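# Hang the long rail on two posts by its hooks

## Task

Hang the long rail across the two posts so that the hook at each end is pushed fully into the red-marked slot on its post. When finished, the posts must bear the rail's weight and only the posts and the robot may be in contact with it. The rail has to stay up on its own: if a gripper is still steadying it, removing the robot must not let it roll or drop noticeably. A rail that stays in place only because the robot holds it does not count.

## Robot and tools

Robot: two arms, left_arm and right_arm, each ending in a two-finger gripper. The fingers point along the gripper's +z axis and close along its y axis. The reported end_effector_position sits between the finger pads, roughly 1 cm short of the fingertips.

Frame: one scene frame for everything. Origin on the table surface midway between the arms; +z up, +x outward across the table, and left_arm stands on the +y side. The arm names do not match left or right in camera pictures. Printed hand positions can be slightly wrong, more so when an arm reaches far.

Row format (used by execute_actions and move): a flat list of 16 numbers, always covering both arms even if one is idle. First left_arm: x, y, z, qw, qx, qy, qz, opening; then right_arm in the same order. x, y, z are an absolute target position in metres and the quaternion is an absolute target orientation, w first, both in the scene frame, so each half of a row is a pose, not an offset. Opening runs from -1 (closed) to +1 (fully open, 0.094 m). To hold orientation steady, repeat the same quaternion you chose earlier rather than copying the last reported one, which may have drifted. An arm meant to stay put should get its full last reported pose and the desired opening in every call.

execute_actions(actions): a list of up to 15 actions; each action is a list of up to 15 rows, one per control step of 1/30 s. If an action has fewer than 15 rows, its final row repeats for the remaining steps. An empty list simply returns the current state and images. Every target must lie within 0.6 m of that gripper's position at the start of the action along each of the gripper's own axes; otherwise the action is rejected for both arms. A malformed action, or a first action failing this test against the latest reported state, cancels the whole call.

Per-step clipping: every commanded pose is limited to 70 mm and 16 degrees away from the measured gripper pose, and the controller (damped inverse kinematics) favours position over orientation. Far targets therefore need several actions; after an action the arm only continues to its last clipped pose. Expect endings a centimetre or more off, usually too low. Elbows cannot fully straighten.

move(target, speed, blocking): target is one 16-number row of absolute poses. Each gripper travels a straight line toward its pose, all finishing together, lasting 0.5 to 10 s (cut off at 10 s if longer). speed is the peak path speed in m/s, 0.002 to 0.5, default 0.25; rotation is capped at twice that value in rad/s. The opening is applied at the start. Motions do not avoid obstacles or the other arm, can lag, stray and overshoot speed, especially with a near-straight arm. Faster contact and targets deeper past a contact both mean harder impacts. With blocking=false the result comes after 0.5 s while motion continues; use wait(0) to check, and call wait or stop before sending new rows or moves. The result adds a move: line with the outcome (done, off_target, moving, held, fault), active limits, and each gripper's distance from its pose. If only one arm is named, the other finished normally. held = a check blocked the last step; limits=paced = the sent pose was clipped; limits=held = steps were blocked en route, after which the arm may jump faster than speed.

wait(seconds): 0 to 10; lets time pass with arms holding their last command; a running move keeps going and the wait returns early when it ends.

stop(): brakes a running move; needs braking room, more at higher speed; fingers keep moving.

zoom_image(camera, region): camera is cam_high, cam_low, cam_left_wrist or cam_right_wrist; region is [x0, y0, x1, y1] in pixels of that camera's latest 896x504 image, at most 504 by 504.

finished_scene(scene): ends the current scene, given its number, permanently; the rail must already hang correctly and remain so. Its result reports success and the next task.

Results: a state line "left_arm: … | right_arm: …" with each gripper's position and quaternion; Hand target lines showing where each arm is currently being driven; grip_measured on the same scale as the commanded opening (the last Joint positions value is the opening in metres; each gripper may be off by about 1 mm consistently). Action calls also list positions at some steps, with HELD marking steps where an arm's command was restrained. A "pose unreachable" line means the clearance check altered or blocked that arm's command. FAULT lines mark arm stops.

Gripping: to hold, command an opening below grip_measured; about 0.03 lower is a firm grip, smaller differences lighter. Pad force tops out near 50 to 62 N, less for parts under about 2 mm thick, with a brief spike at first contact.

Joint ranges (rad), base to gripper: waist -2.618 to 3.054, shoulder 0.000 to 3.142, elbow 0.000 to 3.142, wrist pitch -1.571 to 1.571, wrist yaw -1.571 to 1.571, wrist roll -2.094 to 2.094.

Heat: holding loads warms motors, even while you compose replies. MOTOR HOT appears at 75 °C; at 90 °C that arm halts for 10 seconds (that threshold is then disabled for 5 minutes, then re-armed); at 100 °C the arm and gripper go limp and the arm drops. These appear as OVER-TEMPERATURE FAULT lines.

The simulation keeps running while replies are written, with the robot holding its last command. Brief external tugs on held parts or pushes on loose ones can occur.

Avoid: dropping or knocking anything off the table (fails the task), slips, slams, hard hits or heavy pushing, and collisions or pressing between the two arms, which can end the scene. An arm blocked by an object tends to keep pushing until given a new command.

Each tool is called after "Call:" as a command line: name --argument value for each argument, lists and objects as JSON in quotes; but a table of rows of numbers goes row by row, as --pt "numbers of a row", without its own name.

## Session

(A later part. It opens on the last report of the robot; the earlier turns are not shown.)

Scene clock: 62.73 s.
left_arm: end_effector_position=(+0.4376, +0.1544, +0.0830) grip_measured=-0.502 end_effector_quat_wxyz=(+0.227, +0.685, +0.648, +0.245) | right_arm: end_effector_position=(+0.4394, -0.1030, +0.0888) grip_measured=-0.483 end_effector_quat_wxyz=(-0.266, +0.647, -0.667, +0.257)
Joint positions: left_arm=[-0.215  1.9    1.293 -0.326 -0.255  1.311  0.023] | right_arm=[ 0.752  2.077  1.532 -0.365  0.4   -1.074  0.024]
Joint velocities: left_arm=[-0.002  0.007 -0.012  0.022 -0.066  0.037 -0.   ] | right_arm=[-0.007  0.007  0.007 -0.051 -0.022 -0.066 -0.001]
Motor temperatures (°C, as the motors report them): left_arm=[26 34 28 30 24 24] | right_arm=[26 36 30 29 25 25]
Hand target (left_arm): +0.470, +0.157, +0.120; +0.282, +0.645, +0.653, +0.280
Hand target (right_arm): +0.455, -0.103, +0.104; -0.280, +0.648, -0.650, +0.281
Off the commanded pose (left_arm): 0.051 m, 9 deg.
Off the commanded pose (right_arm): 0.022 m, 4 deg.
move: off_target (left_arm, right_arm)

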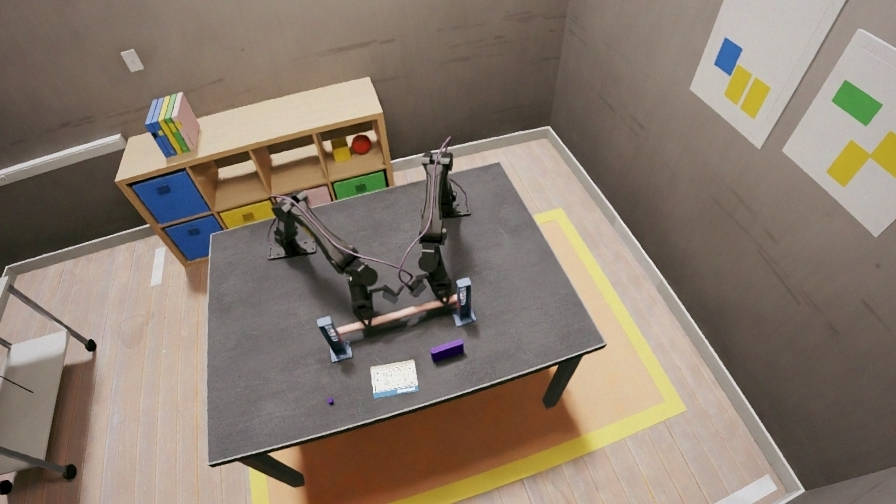

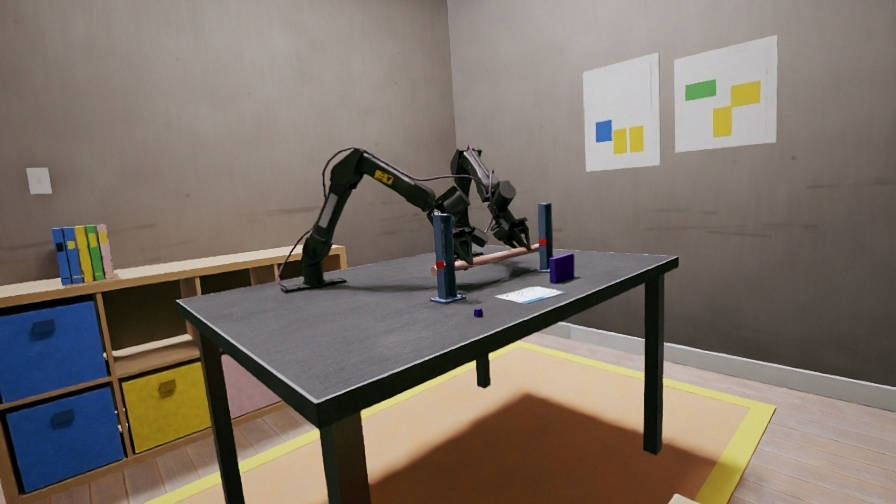

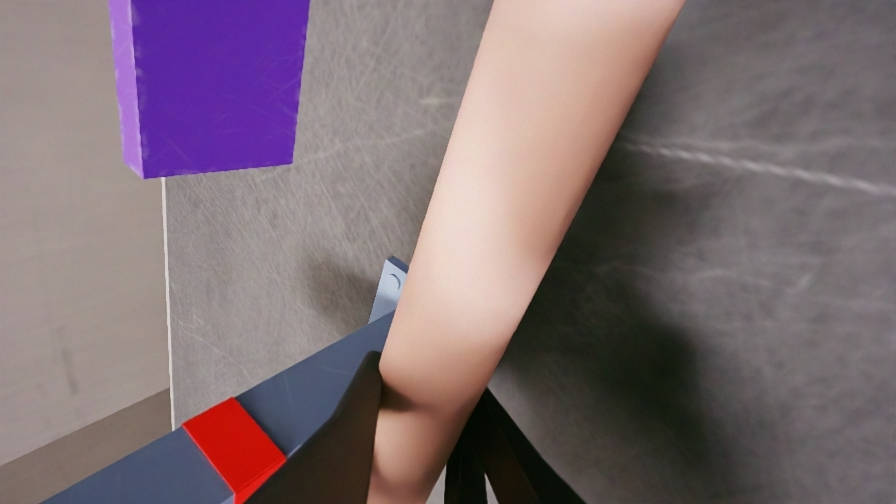

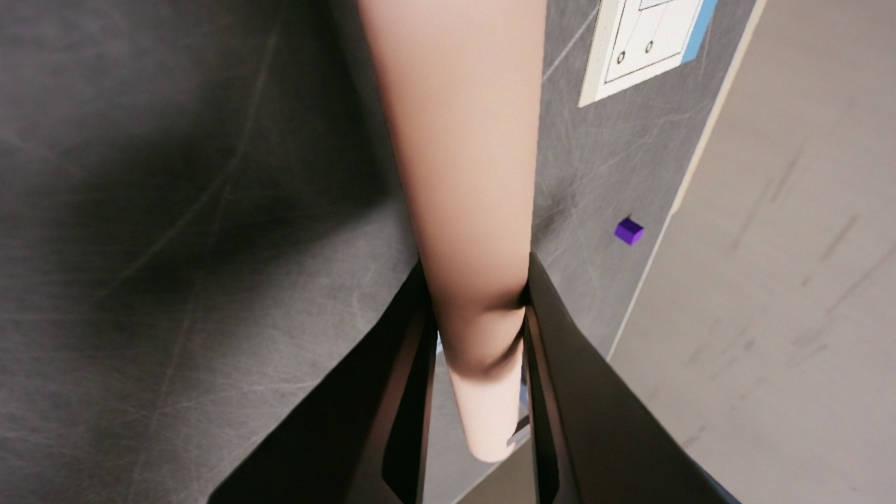

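Call:
move --target '[0.445,0.146,0.125,0.283,0.644,0.653,0.279,-0.56,0.427,-0.111,0.112,-0.281,0.649,-0.649,0.281,-0.56]' --speed 0.05

Call:
move --target '[0.475,0.147,0.123,0.283,0.644,0.653,0.279,-0.56,0.456,-0.11,0.109,-0.281,0.649,-0.649,0.281,-0.56]' --speed 0.03

Call:
zoom_image --camera "cam_high" --region '[430, 270, 490, 330]'

Call:
zoom_image --camera "cam_high" --region '[310, 305, 370, 365]'

Scene clock: 65.00 s.
left_arm: end_effector_position=(+0.4287, +0.1463, +0.0907) grip_measured=-0.502 end_effector_quat_wxyz=(+0.236, +0.683, +0.645, +0.248) | right_arm: end_effector_position=(+0.4289, -0.1114, +0.0967) grip_measured=-0.483 end_effector_quat_wxyz=(-0.275, +0.642, -0.667, +0.260)
Joint positions: left_arm=[-0.243  1.862  1.263 -0.317 -0.269  1.292  0.023] | right_arm=[ 0.752  2.009  1.45  -0.329  0.406 -1.071  0.024]
Joint velocities: left_arm=[-0.012  0.022 -0.012  0.066 -0.007  0.051  0.   ] | right_arm=[ 0.012 -0.002 -0.012 -0.037  0.007 -0.022  0.002]
Motor temperatures (°C, as the motors report them): left_arm=[26 34 28 31 24 24] | right_arm=[26 36 30 29 25 25]
Hand target (left_arm): +0.443, +0.147, +0.126; +0.282, +0.645, +0.653, +0.278
Hand target (right_arm): +0.427, -0.111, +0.112; -0.280, +0.649, -0.650, +0.280
Off the commanded pose (left_arm): 0.038 m, 8 deg.
Off the commanded pose (right_arm): 0.015 m, 3 deg.
move: off_target (left_arm, right_arm)

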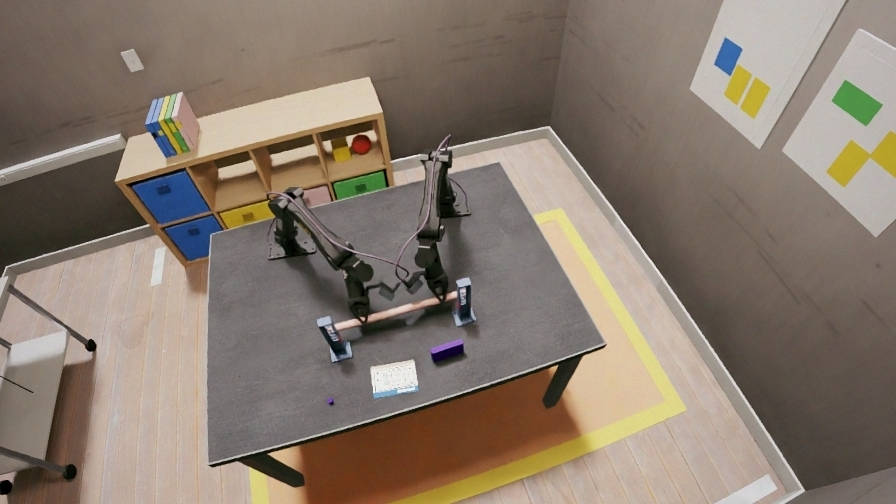

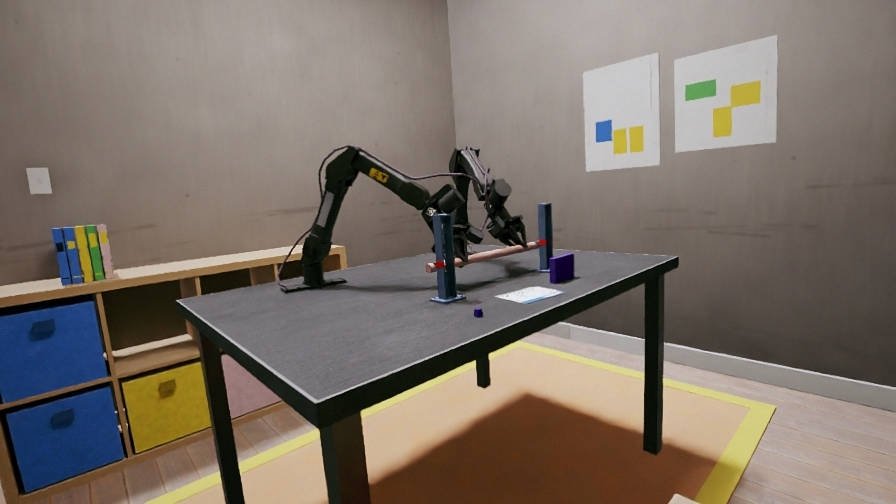

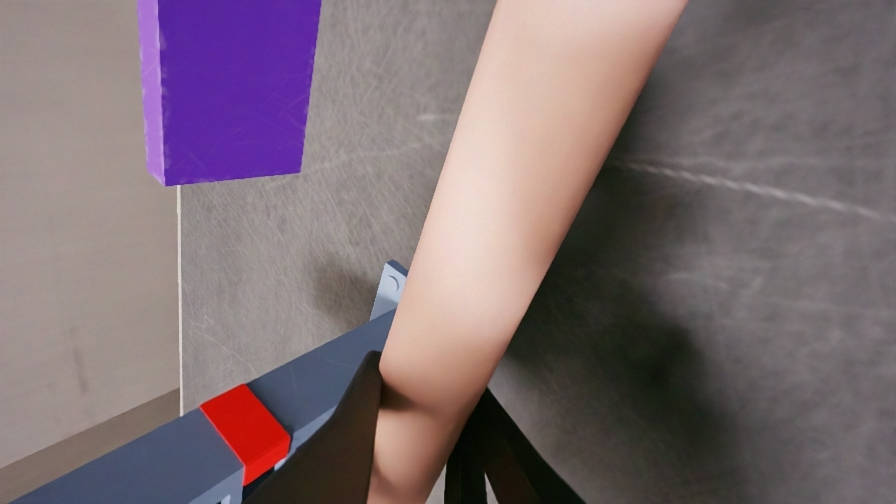

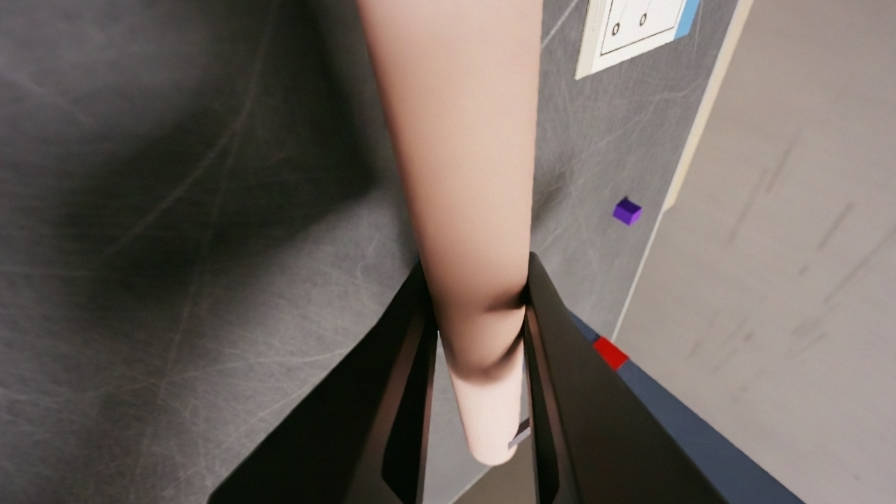

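Scene clock: 67.53 s.
left_arm: end_effector_position=(+0.4376, +0.1462, +0.0867) grip_measured=-0.502 end_effector_quat_wxyz=(+0.226, +0.686, +0.648, +0.244) | right_arm: end_effector_position=(+0.4397, -0.1114, +0.0920) grip_measured=-0.483 end_effector_quat_wxyz=(-0.265, +0.648, -0.667, +0.256)
Joint positions: left_arm=[-0.234  1.909  1.323 -0.354 -0.265  1.295  0.023] | right_arm=[ 0.735  2.058  1.517 -0.368  0.389 -1.086  0.024]
Joint velocities: left_arm=[-0.012 -0.012 -0.007 -0.051 -0.037  0.051  0.001] | right_arm=[-0.017 -0.017 -0.002  0.022 -0.022 -0.081  0.   ]
Motor temperatures (°C, as the motors report them): left_arm=[26 34 29 31 24 24] | right_arm=[26 36 30 29 25 25]
Hand target (left_arm): +0.470, +0.149, +0.126; +0.282, +0.645, +0.653, +0.280
Hand target (right_arm): +0.454, -0.111, +0.110; -0.280, +0.648, -0.650, +0.281
Off the commanded pose (left_arm): 0.052 m, 9 deg.
Off the commanded pose (right_arm): 0.024 m, 4 deg.
move: off_target (left_arm, right_arm)

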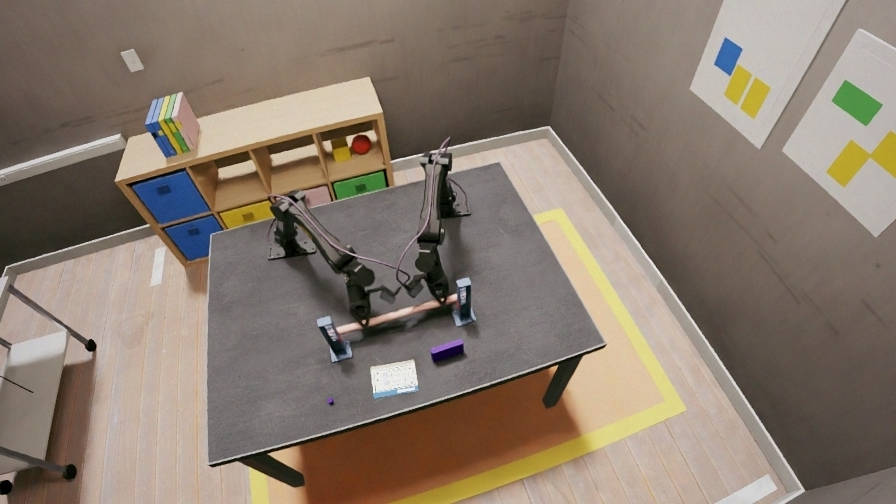

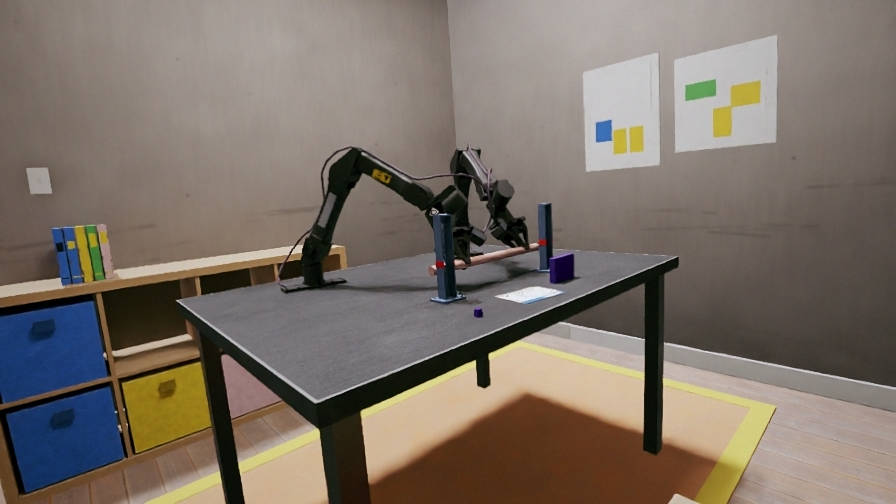

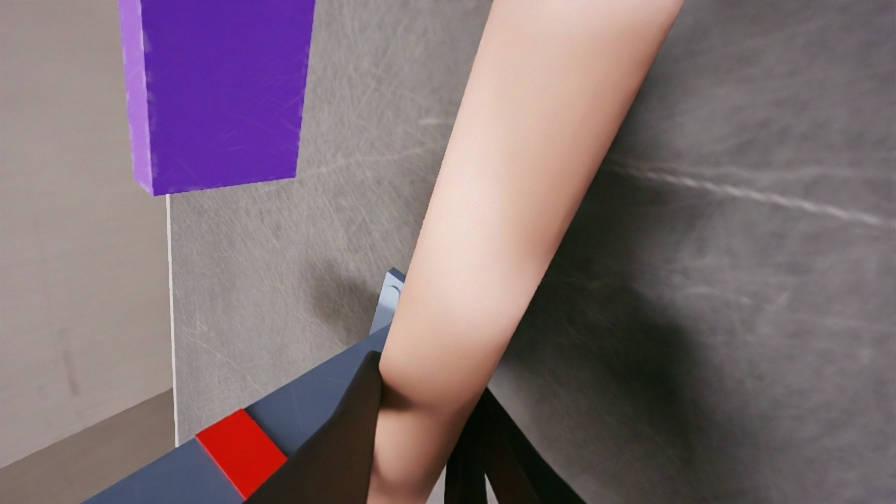

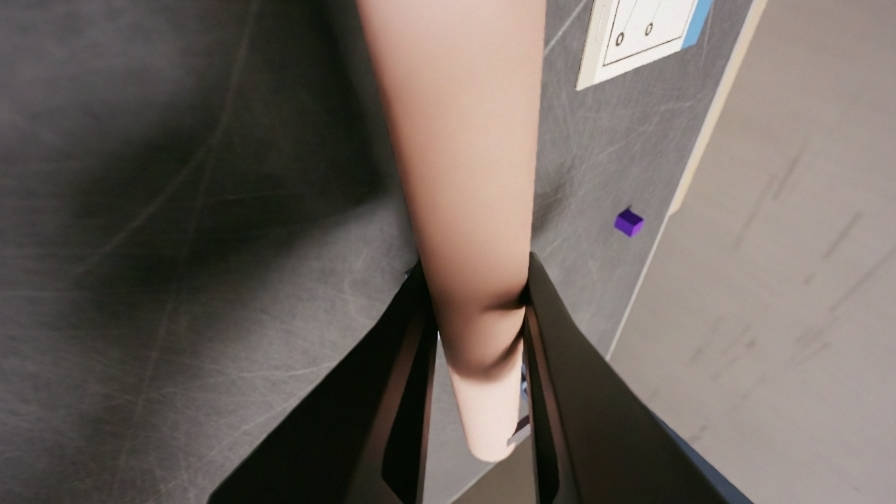

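Region (430, 270, 490, 330) of cam_high's 896x504 image, scaled by 8.400, with more detail than that image has.

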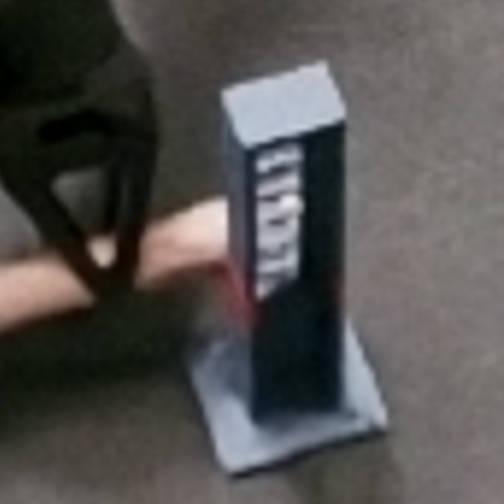

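Region (310, 305, 370, 365) of cam_high's 896x504 image, scaled by 8.400, with more detail than that image has.

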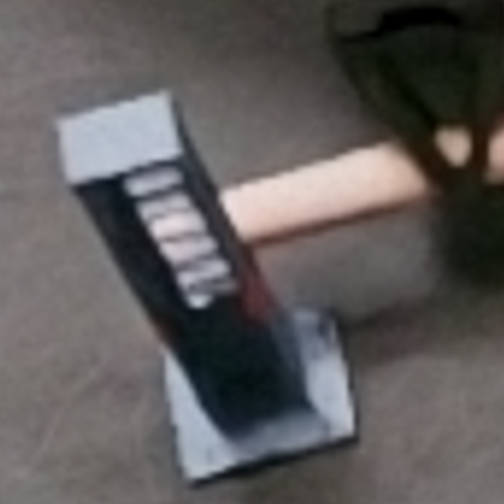

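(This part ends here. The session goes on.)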